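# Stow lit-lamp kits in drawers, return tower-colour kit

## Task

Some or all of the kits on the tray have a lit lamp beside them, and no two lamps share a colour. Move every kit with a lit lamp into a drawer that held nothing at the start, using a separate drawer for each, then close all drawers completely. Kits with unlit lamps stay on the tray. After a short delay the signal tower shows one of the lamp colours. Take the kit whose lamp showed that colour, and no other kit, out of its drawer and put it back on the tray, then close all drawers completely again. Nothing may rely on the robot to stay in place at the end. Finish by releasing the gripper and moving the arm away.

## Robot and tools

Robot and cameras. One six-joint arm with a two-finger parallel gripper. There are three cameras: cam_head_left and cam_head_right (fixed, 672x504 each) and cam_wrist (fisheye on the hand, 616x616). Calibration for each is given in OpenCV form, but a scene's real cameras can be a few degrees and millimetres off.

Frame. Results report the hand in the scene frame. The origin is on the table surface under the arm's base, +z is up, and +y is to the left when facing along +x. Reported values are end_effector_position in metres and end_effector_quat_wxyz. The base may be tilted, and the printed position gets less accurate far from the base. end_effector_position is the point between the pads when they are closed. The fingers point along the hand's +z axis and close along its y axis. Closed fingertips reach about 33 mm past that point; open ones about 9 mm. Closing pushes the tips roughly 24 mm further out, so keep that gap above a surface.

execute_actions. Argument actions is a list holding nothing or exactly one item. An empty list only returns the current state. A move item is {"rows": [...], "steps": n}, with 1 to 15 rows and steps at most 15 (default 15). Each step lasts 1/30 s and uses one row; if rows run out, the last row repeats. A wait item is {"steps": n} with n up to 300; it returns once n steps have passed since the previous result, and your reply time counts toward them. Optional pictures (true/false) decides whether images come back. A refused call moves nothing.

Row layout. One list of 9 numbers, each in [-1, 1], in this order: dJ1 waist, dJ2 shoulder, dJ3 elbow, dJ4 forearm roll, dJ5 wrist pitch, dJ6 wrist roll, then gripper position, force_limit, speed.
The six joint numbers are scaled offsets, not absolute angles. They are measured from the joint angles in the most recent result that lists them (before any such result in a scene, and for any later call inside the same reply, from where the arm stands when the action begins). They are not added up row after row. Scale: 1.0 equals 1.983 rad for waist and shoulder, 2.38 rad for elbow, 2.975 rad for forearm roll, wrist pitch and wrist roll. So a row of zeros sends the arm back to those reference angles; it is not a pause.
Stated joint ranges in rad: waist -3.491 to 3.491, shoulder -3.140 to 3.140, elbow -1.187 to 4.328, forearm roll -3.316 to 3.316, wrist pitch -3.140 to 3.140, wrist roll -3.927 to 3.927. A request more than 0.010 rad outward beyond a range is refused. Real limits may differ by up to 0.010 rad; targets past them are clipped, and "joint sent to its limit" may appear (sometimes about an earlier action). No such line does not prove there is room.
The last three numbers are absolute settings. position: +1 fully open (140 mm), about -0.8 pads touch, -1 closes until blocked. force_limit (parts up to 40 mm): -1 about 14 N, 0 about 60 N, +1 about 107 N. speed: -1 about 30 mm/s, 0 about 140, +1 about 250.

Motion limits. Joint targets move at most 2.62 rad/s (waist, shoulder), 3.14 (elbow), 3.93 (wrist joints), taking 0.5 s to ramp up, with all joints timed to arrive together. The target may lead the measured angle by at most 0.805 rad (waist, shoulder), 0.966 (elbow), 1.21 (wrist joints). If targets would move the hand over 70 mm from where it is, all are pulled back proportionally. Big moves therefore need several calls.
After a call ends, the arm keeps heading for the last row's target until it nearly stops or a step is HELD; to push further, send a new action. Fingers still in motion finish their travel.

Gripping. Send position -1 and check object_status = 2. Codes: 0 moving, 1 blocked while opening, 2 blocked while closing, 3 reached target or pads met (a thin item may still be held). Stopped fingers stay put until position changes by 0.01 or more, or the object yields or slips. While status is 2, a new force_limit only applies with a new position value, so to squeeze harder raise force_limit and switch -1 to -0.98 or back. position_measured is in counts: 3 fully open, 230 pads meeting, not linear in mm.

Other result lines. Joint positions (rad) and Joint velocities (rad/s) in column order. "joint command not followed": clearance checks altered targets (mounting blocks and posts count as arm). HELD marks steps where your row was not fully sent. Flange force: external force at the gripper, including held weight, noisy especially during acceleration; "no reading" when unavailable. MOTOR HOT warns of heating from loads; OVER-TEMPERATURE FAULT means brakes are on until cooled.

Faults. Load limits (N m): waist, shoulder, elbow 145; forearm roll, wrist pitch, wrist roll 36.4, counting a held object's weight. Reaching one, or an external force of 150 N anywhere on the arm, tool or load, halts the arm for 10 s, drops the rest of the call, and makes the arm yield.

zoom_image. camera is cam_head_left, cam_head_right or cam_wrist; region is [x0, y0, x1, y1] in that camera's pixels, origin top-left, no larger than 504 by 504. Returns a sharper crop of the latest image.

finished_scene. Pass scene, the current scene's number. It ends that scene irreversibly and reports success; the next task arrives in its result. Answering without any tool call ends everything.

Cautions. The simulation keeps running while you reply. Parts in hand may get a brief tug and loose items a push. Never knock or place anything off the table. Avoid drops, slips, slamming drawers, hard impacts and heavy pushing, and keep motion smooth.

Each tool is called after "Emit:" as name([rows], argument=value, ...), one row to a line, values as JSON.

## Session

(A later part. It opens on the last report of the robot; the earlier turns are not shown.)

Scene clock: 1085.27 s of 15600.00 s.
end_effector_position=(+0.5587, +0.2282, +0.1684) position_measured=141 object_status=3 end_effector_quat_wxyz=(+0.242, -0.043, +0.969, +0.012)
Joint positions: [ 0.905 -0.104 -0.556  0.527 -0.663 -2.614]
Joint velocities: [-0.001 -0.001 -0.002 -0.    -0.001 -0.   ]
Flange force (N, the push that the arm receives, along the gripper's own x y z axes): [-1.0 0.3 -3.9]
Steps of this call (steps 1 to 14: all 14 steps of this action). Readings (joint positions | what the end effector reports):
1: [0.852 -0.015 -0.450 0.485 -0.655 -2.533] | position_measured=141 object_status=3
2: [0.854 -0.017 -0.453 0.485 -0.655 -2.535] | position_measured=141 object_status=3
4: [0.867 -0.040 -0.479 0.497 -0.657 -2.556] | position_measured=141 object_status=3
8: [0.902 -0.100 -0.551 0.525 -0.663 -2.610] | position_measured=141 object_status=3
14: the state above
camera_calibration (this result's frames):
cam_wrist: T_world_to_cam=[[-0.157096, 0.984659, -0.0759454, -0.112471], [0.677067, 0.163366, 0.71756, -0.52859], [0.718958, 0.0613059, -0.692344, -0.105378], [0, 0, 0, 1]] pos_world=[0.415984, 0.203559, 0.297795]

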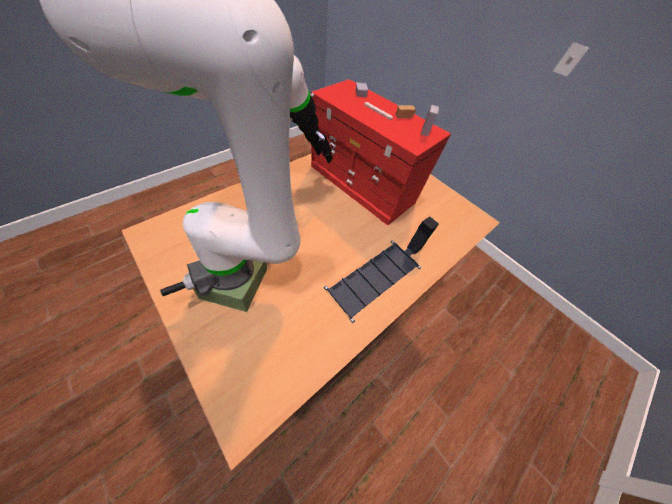

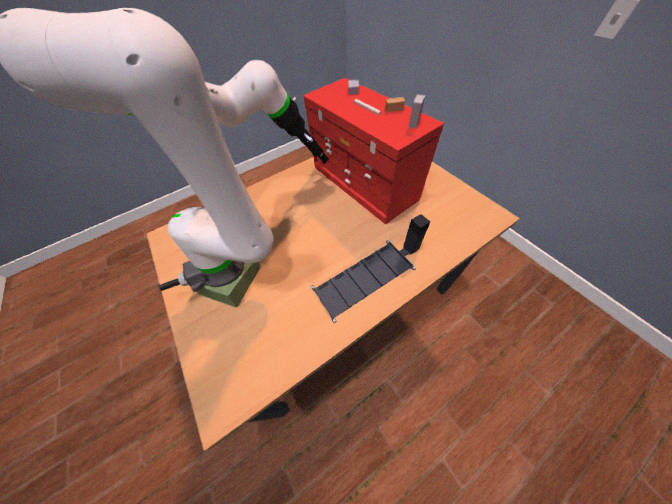

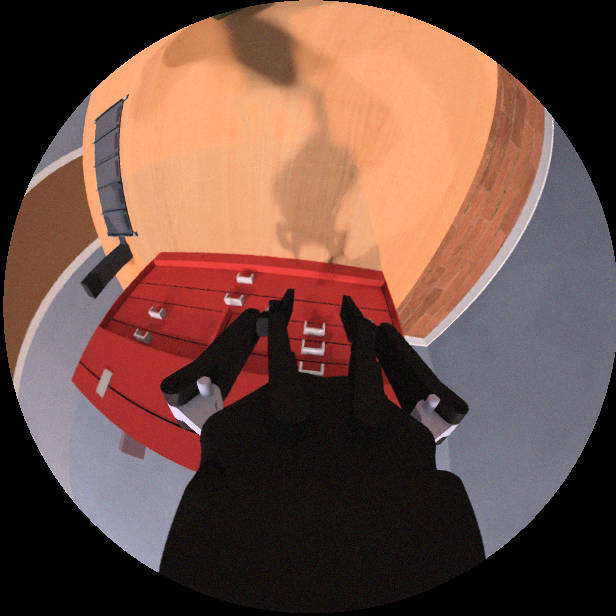

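Emit:
execute_actions([
  {"steps":200},
])

Emit:
zoom_image(camera="cam_wrist", region=[200,250,420,400])

Scene clock: 1091.93 s of 15600.00 s.
end_effector_position=(+0.5586, +0.2282, +0.1684) position_measured=141 object_status=3 end_effector_quat_wxyz=(+0.242, -0.043, +0.969, +0.012)
Joint positions: [ 0.905 -0.104 -0.556  0.527 -0.663 -2.614]
Joint velocities: [ 0.    -0.     0.001  0.    -0.    -0.   ]
Flange force (N, the push that the arm receives, along the gripper's own x y z axes): [-1.4 1.2 -3.4]
Steps of this call (steps 1 to 15: the robot went on to your last target; steps 16 to 190: nothing new was sent; then 0.33 s passed at rest). Readings (joint positions | what the end effector reports):
1: [0.905 -0.104 -0.556 0.527 -0.663 -2.614] | position_measured=141 object_status=3
2: [0.905 -0.104 -0.556 0.527 -0.663 -2.614] | position_measured=141 object_status=3
4: [0.905 -0.104 -0.556 0.527 -0.663 -2.614] | position_measured=141 object_status=3
8: [0.905 -0.104 -0.556 0.527 -0.663 -2.614] | position_measured=141 object_status=3
190: the state above
The arm was judged still, so your last target was given up. Only a new action makes it travel on or press farther. Fingers that are still opening or closing keep moving.
camera_calibration (this result's frames):
cam_wrist: T_world_to_cam=[[-0.157128, 0.984652, -0.0759714, -0.112452], [0.677091, 0.163409, 0.717527, -0.52856], [0.718929, 0.0613039, -0.692375, -0.105337], [0, 0, 0, 1]] pos_world=[0.415944, 0.203555, 0.297781]

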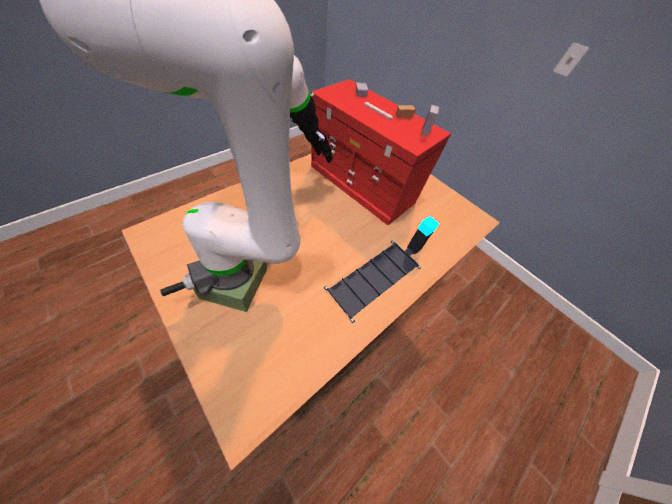

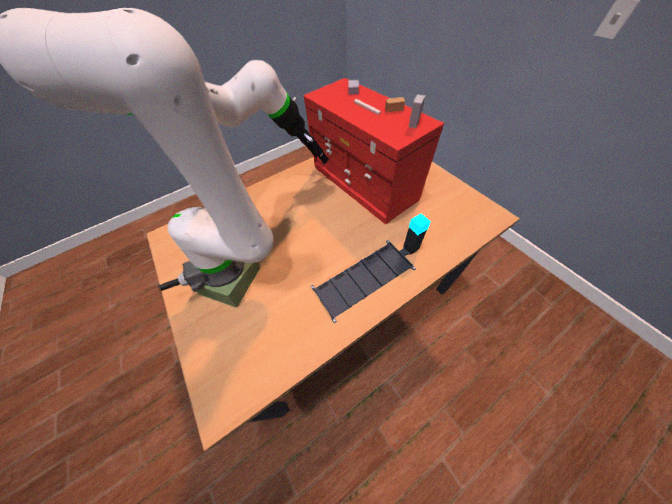

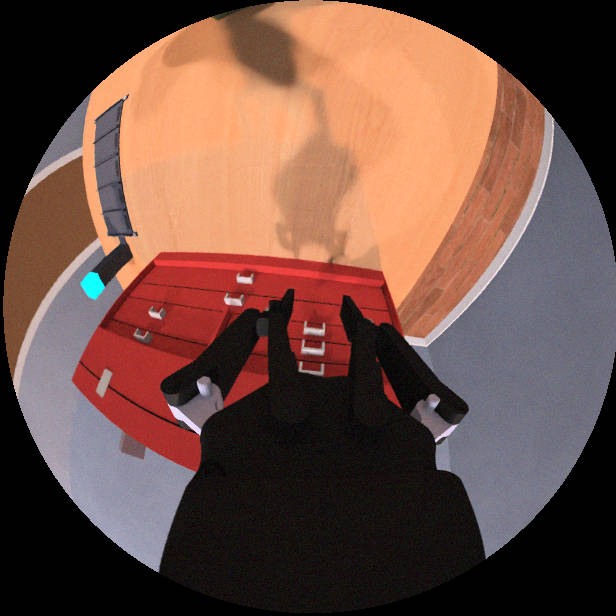

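Region (200, 250, 420, 400) of cam_wrist's 616x616 image, scaled by 2.291, with more detail than that image has; it fills the top 344 rows of this view, and the rest is white.

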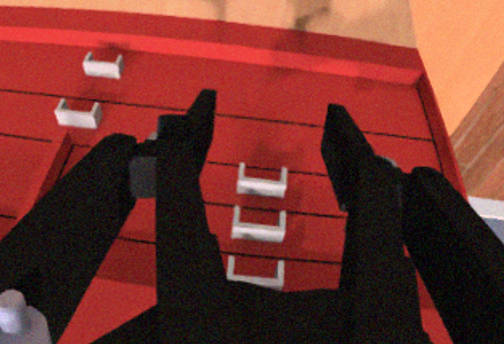

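Emit:
execute_actions([
  {"rows":[[-0.2975,-0.1225,-0.0252,-0.1684,0.0461,0.3055,-0.1,0.2,0]],"steps":15},
], pictures=false)

Emit:
execute_actions([
  {"steps":18},
], pictures=false)

Emit:
execute_actions([
  {"rows":[[-0.0076,0.0711,0.0517,-0.0077,0.0057,0.0104,-0.1,0.2,0]],"steps":15},
], pictures=false)

Emit:
execute_actions([
  {"rows":[[0,0,0,0,0,0,-1,0.2,0]],"steps":13},
], pictures=false)

Emit:
execute_actions([
  {"rows":[[0.0005,-0.0057,-0.0046,0.0006,-0.0001,-0.0008,-1,0.2,0],[0.0014,-0.0155,-0.0122,0.0015,-0.0005,-0.0021,-1,0.2,0],[0.0029,-0.0295,-0.0228,0.003,-0.0014,-0.0041,-1,0.2,0],[0.0048,-0.0459,-0.0347,0.0047,-0.0029,-0.0065,-1,0.2,0],[0.0069,-0.0629,-0.0464,0.0066,-0.0049,-0.0091,-1,0.2,0],[0.0092,-0.0804,-0.0579,0.0086,-0.0074,-0.0119,-1,0.2,0],[0.0118,-0.0985,-0.0693,0.0107,-0.0104,-0.0149,-1,0.2,0],[0.0147,-0.117,-0.0804,0.0129,-0.0139,-0.018,-1,0.2,0],[0.0177,-0.1361,-0.0914,0.0152,-0.018,-0.0213,-1,0.2,0],[0.021,-0.1557,-0.1023,0.0176,-0.0225,-0.0247,-1,0.2,0],[0.0246,-0.1758,-0.1129,0.0202,-0.0275,-0.0283,-1,0.2,0],[0.0279,-0.1938,-0.1221,0.0225,-0.0324,-0.0317,-1,0.2,0],[0.0308,-0.2096,-0.1298,0.0246,-0.0368,-0.0346,-1,0.2,0],[0.0334,-0.223,-0.1362,0.0263,-0.0407,-0.0371,-1,0.2,0],[0.035,-0.2311,-0.14,0.0274,-0.0432,-0.0387,-1,0.2,0]],"steps":15},
], pictures=false)

Emit:
execute_actions([
  {"steps":12},
], pictures=false)

Emit:
execute_actions([
  {"rows":[[0,0,0,0,0,0,-0.1,0.2,0.5],[0,0,0,0,0,0,-0.1,0.2,0.5],[0,0,0,0,0,0,-0.1,0.2,0.5],[0,0,0,0,0,0,-0.1,0.2,0.5],[0.003,-0.016,-0.0076,0.002,-0.005,-0.003,-0.1,0.2,0.5],[0.003,-0.016,-0.0076,0.002,-0.005,-0.003,-0.1,0.2,0.5],[0.003,-0.016,-0.0076,0.002,-0.005,-0.003,-0.1,0.2,0.5],[0,-0.0368,0.0571,0,-0.0713,0,-0.1,0.2,0.5]],"steps":15},
], pictures=false)

Emit:
execute_actions([
  {"steps":8},
], pictures=false)

Emit:
execute_actions([
  {"rows":[[-0.0585,0.4357,0.379,-0.0504,-0.2336,0.0625,-0.1,0.2,0]],"steps":15},
], pictures=false)

Emit:
execute_actions([
  {"steps":18},
])

Emit:
zoom_image(camera="cam_wrist", region=[240,230,400,390])

Scene clock: 1114.87 s of 15600.00 s.
end_effector_position=(+0.5705, +0.0806, +0.1925) position_measured=141 object_status=3 end_effector_quat_wxyz=(+0.268, -0.040, +0.962, +0.025)
Joint positions: [ 0.575 -0.24  -0.589  0.247 -0.587 -2.107]
Joint velocities: [-0.857 -0.352 -0.087 -0.722  0.198  1.307]
Flange force (N, the push that the arm receives, along the gripper's own x y z axes): [-2.2 -0.3 -0.8]
Steps of this call (steps 1 to 90: nothing new was sent; then 19.43 s passed at rest; steps 91 to 105: all 15 steps of this action). Readings (joint positions | what the end effector reports):
91: [0.904 -0.104 -0.556 0.527 -0.663 -2.614] | position_measured=141 object_status=3
92: [0.901 -0.105 -0.556 0.525 -0.663 -2.609] | position_measured=141 object_status=3
94: [0.878 -0.115 -0.558 0.504 -0.657 -2.573] | position_measured=141 object_status=3
98: [0.774 -0.158 -0.569 0.416 -0.633 -2.413] | position_measured=141 object_status=3
105: the state above

Scene clock: 1115.47 s of 15600.00 s.
end_effector_position=(+0.5599, -0.0245, +0.2228) position_measured=141 object_status=3 end_effector_quat_wxyz=(+0.325, -0.041, +0.945, +0.015)
Joint positions: [ 0.315 -0.347 -0.616  0.026 -0.526 -1.705]
Joint velocities: [-0.001 -0.     0.    -0.     0.     0.001]
Flange force (N, the push that the arm receives, along the gripper's own x y z axes): no reading
Steps of this call (steps 1 to 18: the robot went on to your last target). Readings (joint positions | what the end effector reports):
1: [0.546 -0.252 -0.592 0.223 -0.580 -2.062] | position_measured=141 object_status=3
2: [0.517 -0.264 -0.595 0.198 -0.574 -2.017] | position_measured=141 object_status=3
4: [0.459 -0.288 -0.601 0.148 -0.560 -1.927] | position_measured=141 object_status=3
8: [0.354 -0.331 -0.612 0.059 -0.535 -1.766] | position_measured=141 object_status=3
18: the state above

Scene clock: 1115.97 s of 15600.00 s.
end_effector_position=(+0.6105, -0.0199, +0.2223) position_measured=141 object_status=3 end_effector_quat_wxyz=(+0.324, -0.041, +0.945, +0.015)
Joint positions: [ 0.3   -0.206 -0.493  0.003 -0.509 -1.674]
Joint velocities: [ 0.001  0.001  0.001  0.002  0.001 -0.   ]
Flange force (N, the push that the arm receives, along the gripper's own x y z axes): [-3.4 -0.9 -2.5]
Steps of this call (steps 1 to 15: all 15 steps of this action). Readings (joint positions | what the end effector reports):
1: [0.315 -0.347 -0.616 0.026 -0.526 -1.705] | position_measured=141 object_status=3
2: [0.314 -0.344 -0.613 0.025 -0.526 -1.704] | position_measured=141 object_status=3
4: [0.312 -0.320 -0.592 0.021 -0.523 -1.699] | position_measured=141 object_status=3
8: [0.302 -0.231 -0.514 0.007 -0.512 -1.680] | position_measured=141 object_status=3
15: the state above

Scene clock: 1116.40 s of 15600.00 s.
end_effector_position=(+0.6105, -0.0199, +0.2223) position_measured=194 object_status=0 end_effector_quat_wxyz=(+0.324, -0.041, +0.945, +0.015)
Joint positions: [ 0.299 -0.206 -0.493  0.003 -0.509 -1.674]
Joint velocities: [-0.001  0.    -0.    -0.001 -0.     0.001]
Flange force (N, the push that the arm receives, along the gripper's own x y z axes): [-1.4 -3.1 -9.4]
Steps of this call (steps 1 to 13: all 13 steps of this action). Readings (joint positions | what the end effector reports):
1: [0.300 -0.206 -0.493 0.003 -0.509 -1.674] | position_measured=141 object_status=0
2: [0.300 -0.206 -0.493 0.003 -0.509 -1.674] | position_measured=145 object_status=0
4: [0.300 -0.206 -0.493 0.003 -0.509 -1.674] | position_measured=161 object_status=0
8: [0.299 -0.206 -0.493 0.003 -0.509 -1.674] | position_measured=191 object_status=0
13: the state above

Scene clock: 1116.90 s of 15600.00 s.
end_effector_position=(+0.5030, -0.0278, +0.2244) position_measured=194 object_status=2 end_effector_quat_wxyz=(+0.324, -0.041, +0.945, +0.015)
Joint positions: [ 0.344 -0.524 -0.739  0.058 -0.584 -1.751]
Joint velocities: [ 0.168 -0.963 -0.621  0.18  -0.349 -0.255]
Flange force (N, the push that the arm receives, along the gripper's own x y z axes): no reading
Steps of this call (steps 1 to 15: all 15 steps of this action). Readings (joint positions | what the end effector reports):
1: [0.299 -0.206 -0.493 0.003 -0.509 -1.674] | position_measured=194 object_status=2
2: [0.300 -0.209 -0.495 0.003 -0.509 -1.675] | position_measured=194 object_status=2
4: [0.301 -0.228 -0.513 0.006 -0.510 -1.679] | position_measured=194 object_status=2
8: [0.311 -0.309 -0.584 0.019 -0.521 -1.697] | position_measured=194 object_status=2
15: the state above

Scene clock: 1117.30 s of 15600.00 s.
end_effector_position=(+0.4629, -0.0320, +0.2231) position_measured=194 object_status=2 end_effector_quat_wxyz=(+0.325, -0.041, +0.945, +0.015)
Joint positions: [ 0.369 -0.664 -0.826  0.084 -0.638 -1.789]
Joint velocities: [ 0.001 -0.001 -0.001 -0.    -0.002 -0.001]
Flange force (N, the push that the arm receives, along the gripper's own x y z axes): no reading
Steps of this call (steps 1 to 12: the robot went on to your last target). Readings (joint positions | what the end effector reports):
1: [0.349 -0.556 -0.759 0.064 -0.596 -1.760] | position_measured=194 object_status=2
2: [0.355 -0.585 -0.777 0.069 -0.607 -1.768] | position_measured=194 object_status=2
4: [0.363 -0.632 -0.806 0.078 -0.625 -1.780] | position_measured=194 object_status=2
8: [0.369 -0.664 -0.825 0.084 -0.637 -1.789] | position_measured=194 object_status=2
12: the state above

Scene clock: 1117.80 s of 15600.00 s.
end_effector_position=(+0.4508, -0.0360, +0.2799) position_measured=141 object_status=3 end_effector_quat_wxyz=(+0.322, -0.035, +0.946, +0.011)
Joint positions: [ 0.37  -0.732 -0.72   0.085 -0.818 -1.79 ]
Joint velocities: [-0.012 -0.103  0.595 -0.017 -0.597  0.017]
Flange force (N, the push that the arm receives, along the gripper's own x y z axes): no reading
Steps of this call (steps 1 to 15: all 15 steps of this action). Readings (joint positions | what the end effector reports):
1: [0.369 -0.664 -0.826 0.084 -0.638 -1.789] | position_measured=194 object_status=0
2: [0.369 -0.664 -0.826 0.085 -0.638 -1.789] | position_measured=194 object_status=0
4: [0.369 -0.665 -0.826 0.085 -0.638 -1.789] | position_measured=169 object_status=0
8: [0.373 -0.686 -0.838 0.088 -0.648 -1.796] | position_measured=141 object_status=0
15: the state above

Scene clock: 1118.07 s of 15600.00 s.
end_effector_position=(+0.4509, -0.0360, +0.2949) position_measured=141 object_status=3 end_effector_quat_wxyz=(+0.324, -0.033, +0.945, +0.011)
Joint positions: [ 0.369 -0.737 -0.69   0.084 -0.85  -1.789]
Joint velocities: [-0.    -0.     0.003 -0.    -0.001  0.   ]
Flange force (N, the push that the arm receives, along the gripper's own x y z axes): no reading
Steps of this call (steps 1 to 8: the robot went on to your last target). Readings (joint positions | what the end effector reports):
1: [0.369 -0.735 -0.704 0.085 -0.835 -1.790] | position_measured=141 object_status=3
2: [0.369 -0.736 -0.694 0.085 -0.845 -1.790] | position_measured=141 object_status=3
4: [0.369 -0.737 -0.690 0.084 -0.849 -1.789] | position_measured=141 object_status=3
8: the state above

Scene clock: 1118.57 s of 15600.00 s.
end_effector_position=(+0.5159, -0.0284, +0.3107) position_measured=141 object_status=3 end_effector_quat_wxyz=(+0.124, -0.034, +0.992, -0.008)
Joint positions: [ 0.295 -0.195 -0.113 -0.012 -1.294 -1.67 ]
Joint velocities: [-0.224  1.731  1.743 -0.289 -1.335  0.357]
Flange force (N, the push that the arm receives, along the gripper's own x y z axes): [-19.2 -3.3 -8.8]
Steps of this call (steps 1 to 15: all 15 steps of this action). Readings (joint positions | what the end effector reports):
1: [0.369 -0.737 -0.690 0.084 -0.850 -1.789] | position_measured=141 object_status=3
2: [0.368 -0.734 -0.686 0.084 -0.853 -1.789] | position_measured=141 object_status=3
4: [0.365 -0.710 -0.659 0.079 -0.873 -1.783] | position_measured=141 object_status=3
8: [0.348 -0.593 -0.529 0.058 -0.974 -1.756] | position_measured=141 object_status=3
15: the state above

Scene clock: 1119.17 s of 15600.00 s.
end_effector_position=(+0.5545, -0.0256, +0.2850) position_measured=141 object_status=3 end_effector_quat_wxyz=(-0.001, -0.044, +0.999, +0.001)
Joint positions: [ 0.253  0.127  0.212 -0.066 -1.545 -1.603]
Joint velocities: [-0.     0.    -0.    -0.002  0.    -0.001]
Flange force (N, the push that the arm receives, along the gripper's own x y z axes): [0.1 2.0 -3.2]
Steps of this call (steps 1 to 18: the robot went on to your last target). Readings (joint positions | what the end effector reports):
1: [0.288 -0.139 -0.056 -0.021 -1.338 -1.659] | position_measured=141 object_status=3
2: [0.281 -0.087 -0.004 -0.030 -1.378 -1.648] | position_measured=141 object_status=3
4: [0.270 -0.000 0.084 -0.044 -1.446 -1.630] | position_measured=141 object_status=3
8: [0.256 0.106 0.192 -0.062 -1.529 -1.608] | position_measured=141 object_status=3
18: the state above
camera_calibration (this result's frames):
cam_wrist: T_world_to_cam=[[-0.184452, 0.982225, -0.0348068, 0.149031], [0.933157, 0.186135, 0.307527, -0.592549], [0.308539, 0.0242437, -0.950903, 0.294225], [0, 0, 0, 1]] pos_world=[0.48965, -0.0432205, 0.467191]

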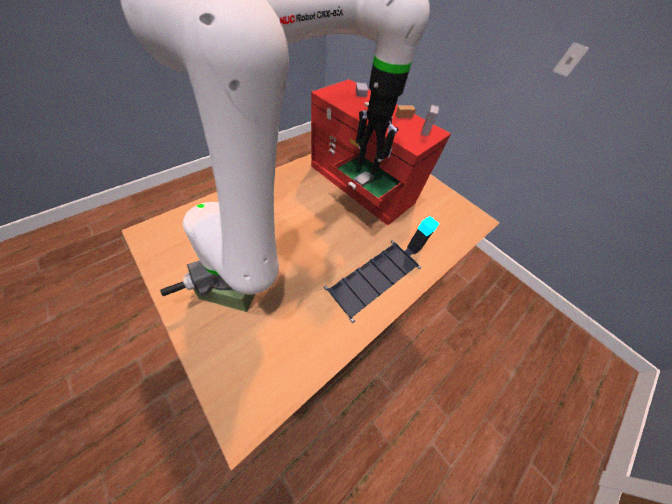

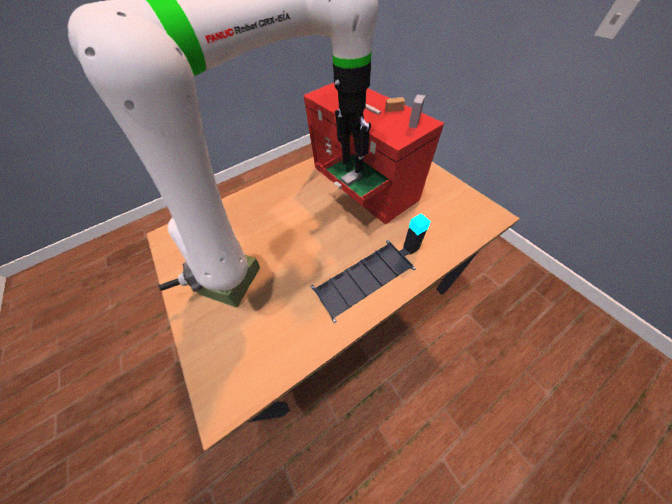

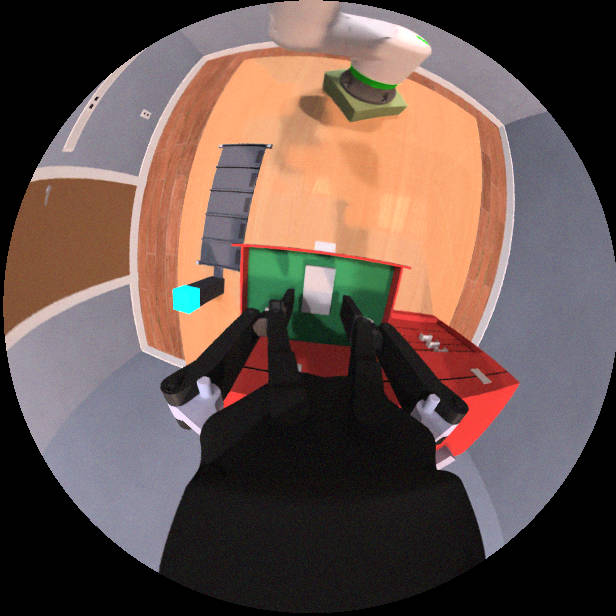

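Region (240, 230, 400, 390) of cam_wrist's 616x616 image, scaled by 3.150, with more detail than that image has.

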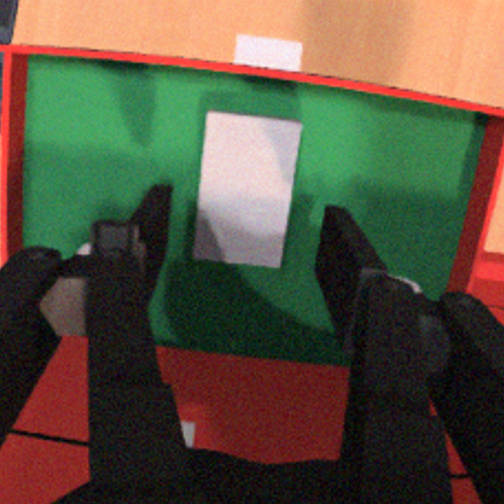

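Emit:
execute_actions([
  {"rows":[[0.0033,-0.0022,-0.0452,0.0003,0.0351,0,-0.22,0.2,0],[0.0033,-0.0022,-0.0452,0.0003,0.0351,0,-0.22,0.2,0],[0.0033,-0.0022,-0.0452,0.0003,0.0351,0,-0.22,0.2,0],[0.0033,-0.0022,-0.0452,0.0003,0.0351,0,-0.22,0.2,0],[0.0033,-0.0022,-0.0452,0.0003,0.0351,0,-0.22,0.2,0],[0.0033,-0.0022,-0.0452,0.0003,0.0351,0,-0.22,0.2,0],[0.0033,-0.0022,-0.0452,0.0003,0.0351,0,-0.22,0.2,0],[0.0033,-0.0022,-0.0452,0.0003,0.0351,0,-0.22,0.2,0],[0.0033,-0.0022,-0.0452,0.0003,0.0351,0,-0.22,0.2,0],[0.0033,-0.0022,-0.0452,0.0003,0.0351,0,-0.22,0.2,0],[0.0033,-0.0022,-0.0452,0.0003,0.0351,0,-1,0.2,-0.3]],"steps":15},
], pictures=false)

Emit:
execute_actions([
  {"steps":9},
], pictures=false)

Emit:
execute_actions([
  {"rows":[[-0.003,-0.0045,0.04,0,-0.035,0,-1,0.2,0],[-0.003,-0.0045,0.04,0,-0.035,0,-1,0.2,0],[-0.003,-0.0045,0.04,0,-0.035,0,-1,0.2,0],[-0.003,-0.0045,0.04,0,-0.035,0,-1,0.2,0],[-0.003,-0.0045,0.04,0,-0.035,0,-1,0.2,0],[-0.003,-0.0045,0.04,0,-0.035,0,-1,0.2,0],[-0.3676,-0.1375,-0.1027,-0.0198,-0.0331,-0.2007,-1,0.2,0]],"steps":15},
], pictures=false)

Emit:
execute_actions([
  {"steps":30},
], pictures=false)

Emit:
execute_actions([
  {"rows":[[-0.0018,0.0888,-0.1525,-0.0074,0.1792,-0.0918,-1,0.2,0]],"steps":15},
], pictures=false)

Emit:
execute_actions([
  {"steps":11},
])

Emit:
zoom_image(camera="cam_wrist", region=[240,230,400,390])

Scene clock: 1133.53 s of 15600.00 s.
end_effector_position=(+0.5497, -0.0261, +0.2413) position_measured=175 object_status=0 end_effector_quat_wxyz=(-0.000, -0.044, +0.999, +0.000)
Joint positions: [ 0.26   0.122  0.105 -0.065 -1.44  -1.603]
Joint velocities: [-0.     0.    -0.001  0.     0.    -0.   ]
Flange force (N, the push that the arm receives, along the gripper's own x y z axes): [-1.5 1.2 -10.2]
Steps of this call (steps 1 to 15: the robot went on to your last target; steps 16 to 130: nothing new was sent; then 9.53 s passed at rest; steps 131 to 145: all 15 steps of this action). Readings (joint positions | what the end effector reports):
131: [0.253 0.127 0.212 -0.066 -1.545 -1.603] | position_measured=141 object_status=0
132: [0.253 0.127 0.209 -0.066 -1.541 -1.603] | position_measured=145 object_status=0
134: [0.255 0.126 0.180 -0.066 -1.513 -1.603] | position_measured=157 object_status=0
138: [0.259 0.123 0.109 -0.065 -1.445 -1.603] | position_measured=157 object_status=0
145: the state above

Scene clock: 1133.83 s of 15600.00 s.
end_effector_position=(+0.5496, -0.0261, +0.2413) position_measured=175 object_status=2 end_effector_quat_wxyz=(-0.000, -0.044, +0.999, +0.000)
Joint positions: [ 0.26   0.122  0.105 -0.065 -1.44  -1.603]
Joint velocities: [-0.     0.     0.     0.001 -0.    -0.   ]
Flange force (N, the push that the arm receives, along the gripper's own x y z axes): [1.8 1.6 -10.8]
Steps of this call (steps 1 to 9: the robot went on to your last target). Readings (joint positions | what the end effector reports):
1: [0.260 0.122 0.105 -0.065 -1.440 -1.603] | position_measured=175 object_status=0
2: [0.260 0.122 0.105 -0.065 -1.440 -1.603] | position_measured=175 object_status=0
4: [0.260 0.122 0.105 -0.065 -1.440 -1.603] | position_measured=175 object_status=0
8: [0.260 0.122 0.105 -0.065 -1.440 -1.603] | position_measured=175 object_status=0
9: the state above

Scene clock: 1134.33 s of 15600.00 s.
end_effector_position=(+0.5142, -0.0984, +0.2938) position_measured=175 object_status=2 end_effector_quat_wxyz=(+0.005, +0.093, +0.996, -0.001)
Joint positions: [ 0.103  0.057  0.137 -0.078 -1.539 -1.728]
Joint velocities: [-0.729 -0.268 -0.348 -0.054  0.    -0.598]
Flange force (N, the push that the arm receives, along the gripper's own x y z axes): [2.0 0.8 1.6]
Steps of this call (steps 1 to 15: all 15 steps of this action). Readings (joint positions | what the end effector reports):
1: [0.260 0.122 0.105 -0.065 -1.440 -1.603] | position_measured=175 object_status=2
2: [0.260 0.122 0.107 -0.065 -1.443 -1.603] | position_measured=175 object_status=2
4: [0.258 0.120 0.134 -0.065 -1.473 -1.603] | position_measured=175 object_status=2
8: [0.250 0.112 0.197 -0.065 -1.540 -1.607] | position_measured=175 object_status=2
15: the state above

Scene clock: 1135.33 s of 15600.00 s.
end_effector_position=(+0.2908, -0.2710, +0.2904) position_measured=175 object_status=2 end_effector_quat_wxyz=(+0.000, +0.579, +0.815, +0.000)
Joint positions: [-0.469 -0.15  -0.14  -0.124 -1.539 -2.201]
Joint velocities: [-0.002 -0.    -0.001 -0.001  0.    -0.   ]
Flange force (N, the push that the arm receives, along the gripper's own x y z axes): [1.5 2.9 -1.5]
Steps of this call (steps 1 to 30: the robot went on to your last target). Readings (joint positions | what the end effector reports):
1: [0.078 0.048 0.125 -0.080 -1.539 -1.749] | position_measured=175 object_status=2
2: [0.053 0.039 0.113 -0.082 -1.539 -1.769] | position_measured=175 object_status=2
4: [0.003 0.021 0.089 -0.086 -1.539 -1.811] | position_measured=175 object_status=2
8: [-0.099 -0.016 0.039 -0.094 -1.539 -1.895] | position_measured=175 object_status=2
30: the state above

Scene clock: 1135.83 s of 15600.00 s.
end_effector_position=(+0.2833, -0.2910, +0.1191) position_measured=175 object_status=2 end_effector_quat_wxyz=(-0.000, +0.685, +0.729, +0.002)
Joint positions: [-0.472 -0.013 -0.423 -0.141 -1.122 -2.414]
Joint velocities: [-0.006  0.334 -0.694 -0.043  1.01  -0.517]
Flange force (N, the push that the arm receives, along the gripper's own x y z axes): [-5.5 3.2 1.0]
Steps of this call (steps 1 to 15: all 15 steps of this action). Readings (joint positions | what the end effector reports):
1: [-0.469 -0.150 -0.140 -0.124 -1.538 -2.201] | position_measured=175 object_status=2
2: [-0.470 -0.149 -0.143 -0.124 -1.533 -2.203] | position_measured=175 object_status=2
4: [-0.470 -0.136 -0.167 -0.125 -1.498 -2.222] | position_measured=175 object_status=2
8: [-0.471 -0.091 -0.260 -0.131 -1.361 -2.291] | position_measured=175 object_status=2
15: the state above

Scene clock: 1136.20 s of 15600.00 s.
end_effector_position=(+0.2699, -0.2903, +0.0751) position_measured=175 object_status=2 end_effector_quat_wxyz=(-0.000, +0.713, +0.702, +0.000)
Joint positions: [-0.473  0.026 -0.503 -0.146 -1.006 -2.474]
Joint velocities: [-0.001  0.001 -0.001 -0.     0.001 -0.   ]
Flange force (N, the push that the arm receives, along the gripper's own x y z axes): [3.9 0.1 -3.0]
Steps of this call (steps 1 to 11: the robot went on to your last target). Readings (joint positions | what the end effector reports):
1: [-0.472 -0.002 -0.446 -0.142 -1.089 -2.431] | position_measured=175 object_status=2
2: [-0.473 0.008 -0.466 -0.143 -1.060 -2.446] | position_measured=175 object_status=2
4: [-0.473 0.021 -0.494 -0.145 -1.020 -2.466] | position_measured=175 object_status=2
8: [-0.473 0.026 -0.502 -0.145 -1.006 -2.473] | position_measured=175 object_status=2
11: the state above
camera_calibration (this result's frames):
cam_wrist: T_world_to_cam=[[0.995923, 0.0825389, -0.036391, -0.230478], [0.0897539, -0.947027, 0.308357, -0.314547], [-0.00901181, -0.310366, -0.950574, 0.177398], [0, 0, 0, 1]] pos_world=[0.259369, -0.223803, 0.257235]

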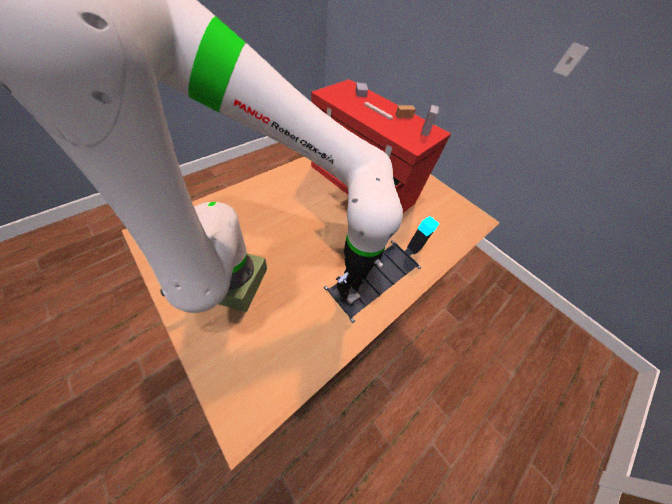

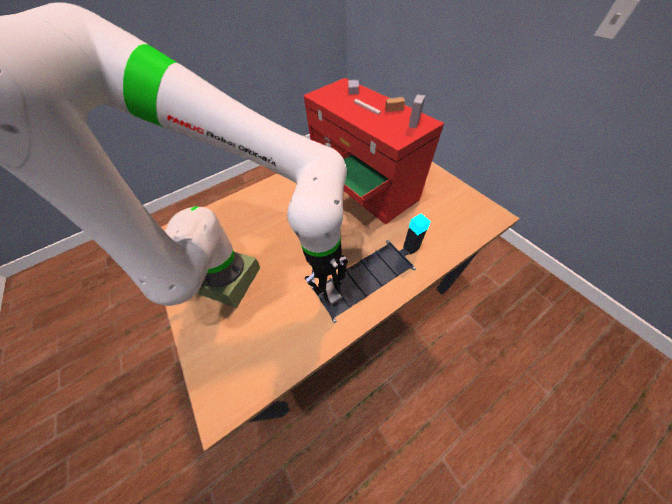

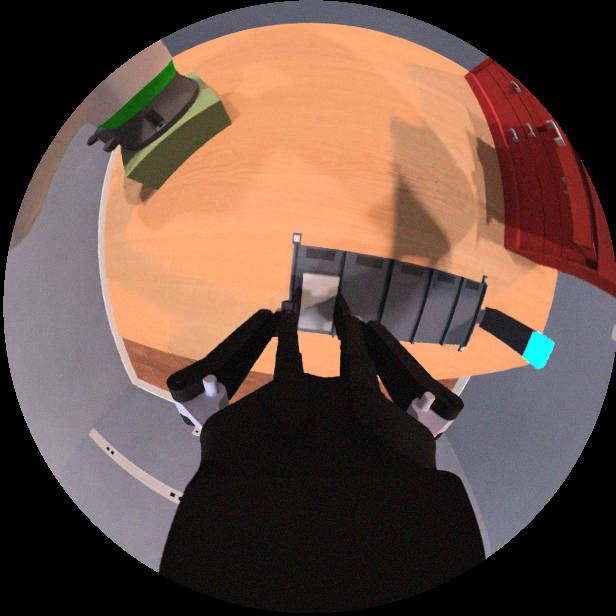

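Region (240, 230, 400, 390) of cam_wrist's 616x616 image, scaled by 3.150, with more detail than that image has.

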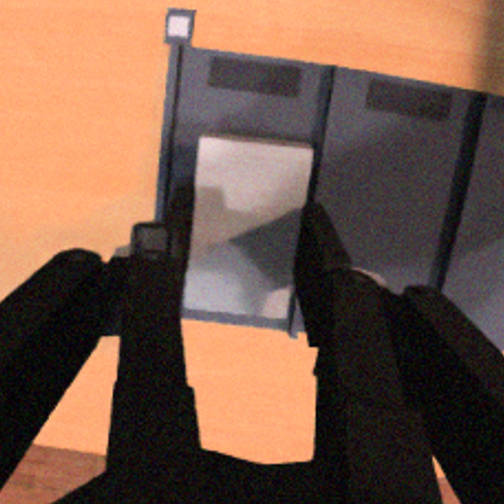

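Emit:
execute_actions([
  {"rows":[[0.0041,0.0252,-0.0147,-0.003,0.0289,0.0024,-1,0.2,0]],"steps":11},
], pictures=false)

Emit:
execute_actions([
  {"rows":[[0.0003,0.0017,-0.0008,-0.0002,0.0018,0.0001,-1,0.2,0]],"steps":7},
], pictures=false)

Emit:
execute_actions([
  {"rows":[[0,0,0,0,0,0,-0.22,0.2,0],[0,0,0,0,0,0,-0.22,0.2,0],[0,0,0,0,0,0,-0.22,0.2,0],[0,0,0,0,0,0,-0.22,0.2,0],[0,0,0,0,0,0,-0.22,0.2,0],[-0.005,-0.029,0.0145,0.003,-0.031,-0.002,-0.22,0.2,0],[-0.005,-0.029,0.0145,0.003,-0.031,-0.002,-0.22,0.2,0],[-0.005,-0.029,0.0145,0.003,-0.031,-0.002,-0.22,0.2,0],[-0.005,-0.029,0.0145,0.003,-0.031,-0.002,-0.22,0.2,0],[-0.005,-0.029,0.0145,0.003,-0.031,-0.002,-0.22,0.2,0],[-0.005,-0.029,0.0145,0.003,-0.031,-0.002,-0.22,0.2,0],[0.4231,-0.3915,-0.1277,0.0829,-0.0126,0.2248,-0.1,0.2,0]],"steps":15},
], pictures=false)

Emit:
execute_actions([
  {"steps":32},
], pictures=false)

Emit:
execute_actions([
  {"rows":[[0,0,0,0,0.1008,0,-0.1,0.2,0]],"steps":15},
], pictures=false)

Emit:
execute_actions([
  {"steps":3},
])

Emit:
execute_actions([
  {"rows":[[-0.0014,0.008,0.0037,-0.0011,0.0024,0.0015,-0.1,0.2,0],[-0.0028,0.0165,0.0075,-0.0022,0.0049,0.003,-0.1,0.2,0],[-0.0044,0.0246,0.0113,-0.0033,0.0074,0.0046,-0.1,0.2,0],[-0.007,0.038,0.0177,-0.005,0.0113,0.0071,-0.1,0.2,0],[-0.0099,0.0538,0.0254,-0.0071,0.0157,0.01,-0.1,0.2,0],[-0.0116,0.0628,0.03,-0.0083,0.0182,0.0117,-0.1,0.2,0],[-0.0132,0.0718,0.0346,-0.0094,0.0206,0.0134,-0.1,0.2,0],[-0.015,0.082,0.0399,-0.0107,0.0232,0.0152,-0.1,0.2,0],[-0.0168,0.0919,0.0452,-0.012,0.0256,0.017,-0.1,0.2,0],[-0.0185,0.1018,0.0506,-0.0132,0.0279,0.0187,-0.1,0.2,0],[-0.0201,0.1115,0.0561,-0.0144,0.0301,0.0204,-0.1,0.2,0],[-0.0216,0.1211,0.0616,-0.0156,0.0322,0.0221,-0.1,0.2,0],[-0.0231,0.1306,0.0671,-0.0167,0.0342,0.0237,-0.1,0.2,0],[-0.0246,0.1399,0.0726,-0.0178,0.036,0.0253,-0.1,0.2,0],[-0.026,0.1491,0.0782,-0.0189,0.0377,0.0268,-0.1,0.2,0]],"steps":15},
], pictures=false)

Emit:
execute_actions([
  {"steps":9},
], pictures=false)

Emit:
execute_actions([
  {"rows":[[-0.0013,0.0091,0.0057,-0.0011,0.0016,0.0015,-0.1,0.2,0],[-0.0026,0.0181,0.0114,-0.0021,0.003,0.003,-0.1,0.2,0],[-0.0038,0.0269,0.0171,-0.0031,0.0043,0.0044,-0.1,0.2,0],[-0.0049,0.0356,0.0229,-0.0041,0.0055,0.0058,-0.1,0.2,0],[-0.006,0.0441,0.0288,-0.0051,0.0066,0.0071,-0.1,0.2,0],[-0.007,0.0526,0.0346,-0.006,0.0075,0.0084,-0.1,0.2,0],[-0.008,0.0609,0.0406,-0.0069,0.0083,0.0096,-0.1,0.2,0],[-0.0089,0.069,0.0465,-0.0077,0.009,0.0108,-0.1,0.2,0],[-0.0098,0.0771,0.0525,-0.0086,0.0095,0.012,-0.1,0.2,0],[-0.0104,0.083,0.0571,-0.0092,0.0099,0.0128,-0.1,0.2,0],[-0.0108,0.0879,0.0609,-0.0097,0.0101,0.0135,-0.1,0.2,0],[-0.0112,0.0918,0.0639,-0.01,0.0102,0.014,-0.1,0.2,0],[-0.0115,0.0951,0.0665,-0.0104,0.0103,0.0144,-0.1,0.2,0],[-0.0117,0.0977,0.0687,-0.0106,0.0104,0.0148,-0.1,0.2,0],[-0.0119,0.0996,0.0702,-0.0108,0.0104,0.0151,-0.1,0.2,0]],"steps":15},
], pictures=false)

Emit:
execute_actions([
  {"steps":7},
], pictures=false)

Emit:
execute_actions([
  {"rows":[[-0.0001,0.0013,0.001,-0.0001,0,0.0002,-0.1,0.2,0]],"steps":8},
], pictures=false)

Scene clock: 1168.73 s of 15600.00 s.
end_effector_position=(+0.2686, -0.2902, +0.0433) position_measured=175 object_status=2 end_effector_quat_wxyz=(+0.000, +0.713, +0.702, +0.000)
Joint positions: [-0.465  0.076 -0.538 -0.154 -0.92  -2.466]
Joint velocities: [ 0.002  0.002 -0.001 -0.     0.002 -0.   ]
Flange force (N, the push that the arm receives, along the gripper's own x y z axes): [1.1 1.5 -1.1]
Steps of this call (steps 1 to 30: the robot went on to your last target; steps 31 to 90: nothing new was sent; then 29.17 s passed at rest; steps 91 to 101: all 11 steps of this action). Readings (joint positions | what the end effector reports):
91: [-0.473 0.026 -0.503 -0.146 -1.005 -2.474] | position_measured=175 object_status=2
92: [-0.473 0.029 -0.505 -0.146 -1.000 -2.474] | position_measured=175 object_status=2
94: [-0.469 0.049 -0.519 -0.150 -0.965 -2.471] | position_measured=175 object_status=2
98: [-0.465 0.075 -0.537 -0.154 -0.921 -2.467] | position_measured=175 object_status=2
101: the state above

Scene clock: 1168.97 s of 15600.00 s.
end_effector_position=(+0.2686, -0.2902, +0.0415) position_measured=175 object_status=2 end_effector_quat_wxyz=(+0.000, +0.713, +0.702, +0.000)
Joint positions: [-0.464  0.079 -0.539 -0.155 -0.915 -2.466]
Joint velocities: [ 0.     0.002 -0.002 -0.002  0.003  0.001]
Flange force (N, the push that the arm receives, along the gripper's own x y z axes): [17.5 -4.8 -61.1]
Steps of this call (steps 1 to 7: all 7 steps of this action). Readings (joint positions | what the end effector reports):
1: [-0.465 0.076 -0.538 -0.154 -0.919 -2.466] | position_measured=175 object_status=2
2: [-0.465 0.077 -0.538 -0.155 -0.918 -2.466] | position_measured=175 object_status=2
4: [-0.464 0.078 -0.539 -0.155 -0.916 -2.466] | position_measured=175 object_status=2
7: the state above

Scene clock: 1169.47 s of 15600.00 s.
end_effector_position=(+0.2766, -0.2855, +0.0842) position_measured=142 object_status=0 end_effector_quat_wxyz=(+0.012, +0.692, +0.721, -0.001)
Joint positions: [-0.449 -0.011 -0.515 -0.137 -1.003 -2.449]
Joint velocities: [ 0.502 -0.547 -0.212  0.165  0.058  0.434]
Flange force (N, the push that the arm receives, along the gripper's own x y z axes): [-20.3 3.9 5.2]
Steps of this call (steps 1 to 15: all 15 steps of this action). Readings (joint positions | what the end effector reports):
1: [-0.464 0.079 -0.539 -0.155 -0.915 -2.466] | position_measured=175 object_status=0
2: [-0.464 0.079 -0.539 -0.155 -0.914 -2.466] | position_measured=175 object_status=0
4: [-0.464 0.079 -0.540 -0.155 -0.914 -2.466] | position_measured=158 object_status=0
8: [-0.466 0.067 -0.533 -0.154 -0.934 -2.467] | position_measured=157 object_status=0
15: the state above

Scene clock: 1170.53 s of 15600.00 s.
end_effector_position=(+0.3663, -0.0650, +0.1729) position_measured=141 object_status=3 end_effector_quat_wxyz=(+0.186, -0.032, +0.982, -0.023)
Joint positions: [ 0.375 -0.698 -0.843  0.092 -0.952 -1.797]
Joint velocities: [ 0.002 -0.001  0.    -0.001  0.     0.001]
Flange force (N, the push that the arm receives, along the gripper's own x y z axes): no reading
Steps of this call (steps 1 to 32: the robot went on to your last target). Readings (joint positions | what the end effector reports):
1: [-0.429 -0.032 -0.524 -0.130 -1.001 -2.432] | position_measured=141 object_status=0
2: [-0.403 -0.058 -0.534 -0.122 -0.998 -2.410] | position_measured=141 object_status=0
4: [-0.335 -0.116 -0.562 -0.103 -0.994 -2.355] | position_measured=141 object_status=0
8: [-0.194 -0.230 -0.618 -0.065 -0.986 -2.245] | position_measured=141 object_status=3
32: the state above

Scene clock: 1171.03 s of 15600.00 s.
end_effector_position=(+0.4544, -0.0335, +0.2234) position_measured=141 object_status=3 end_effector_quat_wxyz=(+0.325, -0.041, +0.945, +0.014)
Joint positions: [ 0.375 -0.698 -0.843  0.092 -0.653 -1.797]
Joint velocities: [-0.001  0.     0.002  0.003  0.009 -0.   ]
Flange force (N, the push that the arm receives, along the gripper's own x y z axes): no reading
Steps of this call (steps 1 to 15: all 15 steps of this action). Readings (joint positions | what the end effector reports):
1: [0.375 -0.698 -0.843 0.092 -0.952 -1.797] | position_measured=141 object_status=3
2: [0.375 -0.698 -0.843 0.092 -0.947 -1.797] | position_measured=141 object_status=3
4: [0.375 -0.698 -0.843 0.092 -0.911 -1.797] | position_measured=141 object_status=3
8: [0.375 -0.698 -0.843 0.092 -0.762 -1.797] | position_measured=141 object_status=3
15: the state above

Scene clock: 1171.13 s of 15600.00 s.
end_effector_position=(+0.4545, -0.0335, +0.2235) position_measured=141 object_status=3 end_effector_quat_wxyz=(+0.325, -0.041, +0.945, +0.014)
Joint positions: [ 0.375 -0.698 -0.843  0.092 -0.653 -1.797]
Joint velocities: [-0.001  0.     0.    -0.001  0.001 -0.001]
Flange force (N, the push that the arm receives, along the gripper's own x y z axes): no reading
Steps of this call (steps 1 to 3: the robot went on to your last target). Readings (joint positions | what the end effector reports):
1: [0.375 -0.698 -0.843 0.092 -0.653 -1.797] | position_measured=141 object_status=3
2: [0.375 -0.698 -0.843 0.092 -0.653 -1.797] | position_measured=141 object_status=3
3: the state above
camera_calibration (this result's frames):
cam_wrist: T_world_to_cam=[[-0.141513, 0.985976, -0.0884578, 0.128751], [0.543817, 0.152095, 0.825306, -0.418722], [0.827186, 0.0686867, -0.557714, -0.0553163], [0, 0, 0, 1]] pos_world=[0.291685, -0.0594608, 0.326113]

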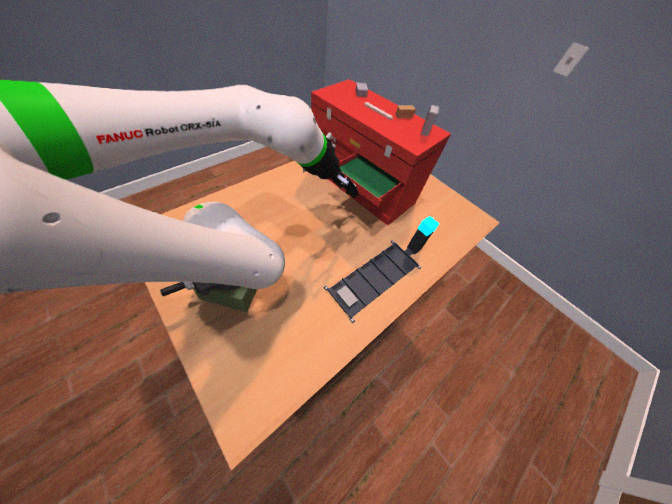

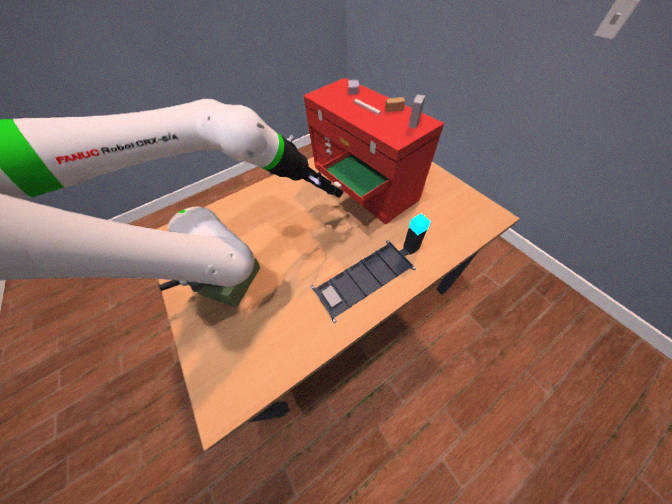

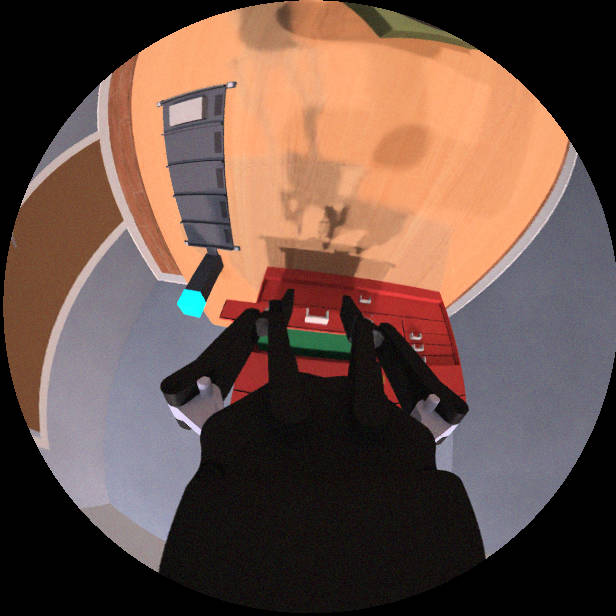

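Scene clock: 1171.63 s of 15600.00 s.
end_effector_position=(+0.5193, -0.0267, +0.2240) position_measured=141 object_status=3 end_effector_quat_wxyz=(+0.325, -0.042, +0.945, +0.015)
Joint positions: [ 0.334 -0.472 -0.706  0.048 -0.562 -1.736]
Joint velocities: [-0.091  0.567  0.387 -0.103  0.186  0.148]
Flange force (N, the push that the arm receives, along the gripper's own x y z axes): no reading
Steps of this call (steps 1 to 15: all 15 steps of this action). Readings (joint positions | what the end effector reports):
1: [0.375 -0.698 -0.843 0.092 -0.653 -1.797] | position_measured=141 object_status=3
2: [0.374 -0.695 -0.842 0.092 -0.651 -1.796] | position_measured=141 object_status=3
4: [0.371 -0.675 -0.831 0.088 -0.643 -1.791] | position_measured=141 object_status=3
8: [0.358 -0.608 -0.792 0.074 -0.613 -1.772] | position_measured=141 object_status=3
15: the state above

Scene clock: 1171.93 s of 15600.00 s.
end_effector_position=(+0.5414, -0.0254, +0.2234) position_measured=141 object_status=3 end_effector_quat_wxyz=(+0.325, -0.042, +0.945, +0.015)
Joint positions: [ 0.323 -0.402 -0.657  0.035 -0.541 -1.718]
Joint velocities: [-0.     0.003  0.001 -0.001 -0.     0.001]
Flange force (N, the push that the arm receives, along the gripper's own x y z axes): no reading
Steps of this call (steps 1 to 9: the robot went on to your last target). Readings (joint positions | what the end effector reports):
1: [0.331 -0.453 -0.693 0.045 -0.556 -1.731] | position_measured=141 object_status=3
2: [0.328 -0.435 -0.680 0.041 -0.551 -1.726] | position_measured=141 object_status=3
4: [0.325 -0.411 -0.663 0.037 -0.543 -1.720] | position_measured=141 object_status=3
8: [0.323 -0.402 -0.657 0.035 -0.541 -1.718] | position_measured=141 object_status=3
9: the state above

Scene clock: 1172.43 s of 15600.00 s.
end_effector_position=(+0.6047, -0.0203, +0.2231) position_measured=141 object_status=3 end_effector_quat_wxyz=(+0.325, -0.042, +0.945, +0.015)
Joint positions: [ 0.301 -0.223 -0.507  0.006 -0.511 -1.677]
Joint velocities: [-0.026  0.267  0.249 -0.041  0.017  0.056]
Flange force (N, the push that the arm receives, along the gripper's own x y z axes): [-3.8 -1.0 3.4]
Steps of this call (steps 1 to 15: all 15 steps of this action). Readings (joint positions | what the end effector reports):
1: [0.323 -0.402 -0.657 0.035 -0.540 -1.718] | position_measured=141 object_status=3
2: [0.323 -0.398 -0.654 0.035 -0.540 -1.717] | position_measured=141 object_status=3
4: [0.320 -0.378 -0.639 0.031 -0.535 -1.712] | position_measured=141 object_status=3
8: [0.312 -0.320 -0.593 0.021 -0.523 -1.698] | position_measured=141 object_status=3
15: the state above

Scene clock: 1172.67 s of 15600.00 s.
end_effector_position=(+0.6115, -0.0197, +0.2232) position_measured=141 object_status=3 end_effector_quat_wxyz=(+0.325, -0.042, +0.945, +0.015)
Joint positions: [ 0.3   -0.205 -0.49   0.003 -0.51  -1.673]
Joint velocities: [-0.     0.003  0.002  0.001  0.    -0.   ]
Flange force (N, the push that the arm receives, along the gripper's own x y z axes): [0.7 2.2 -3.4]
Steps of this call (steps 1 to 7: the robot went on to your last target). Readings (joint positions | what the end effector reports):
1: [0.301 -0.215 -0.500 0.005 -0.510 -1.675] | position_measured=141 object_status=3
2: [0.300 -0.209 -0.494 0.004 -0.510 -1.674] | position_measured=141 object_status=3
4: [0.300 -0.206 -0.491 0.003 -0.510 -1.673] | position_measured=141 object_status=3
7: the state above

Scene clock: 1172.93 s of 15600.00 s.
end_effector_position=(+0.6124, -0.0196, +0.2231) position_measured=141 object_status=3 end_effector_quat_wxyz=(+0.325, -0.042, +0.945, +0.015)
Joint positions: [ 0.299 -0.202 -0.488  0.003 -0.51  -1.672]
Joint velocities: [-0.     0.001  0.002  0.    -0.    -0.   ]
Flange force (N, the push that the arm receives, along the gripper's own x y z axes): [5.5 -0.2 -20.1]
Steps of this call (steps 1 to 8: all 8 steps of this action). Readings (joint positions | what the end effector reports):
1: [0.300 -0.205 -0.490 0.003 -0.510 -1.673] | position_measured=141 object_status=3
2: [0.300 -0.204 -0.489 0.003 -0.510 -1.673] | position_measured=141 object_status=3
4: [0.299 -0.203 -0.488 0.003 -0.510 -1.672] | position_measured=141 object_status=3
8: the state above


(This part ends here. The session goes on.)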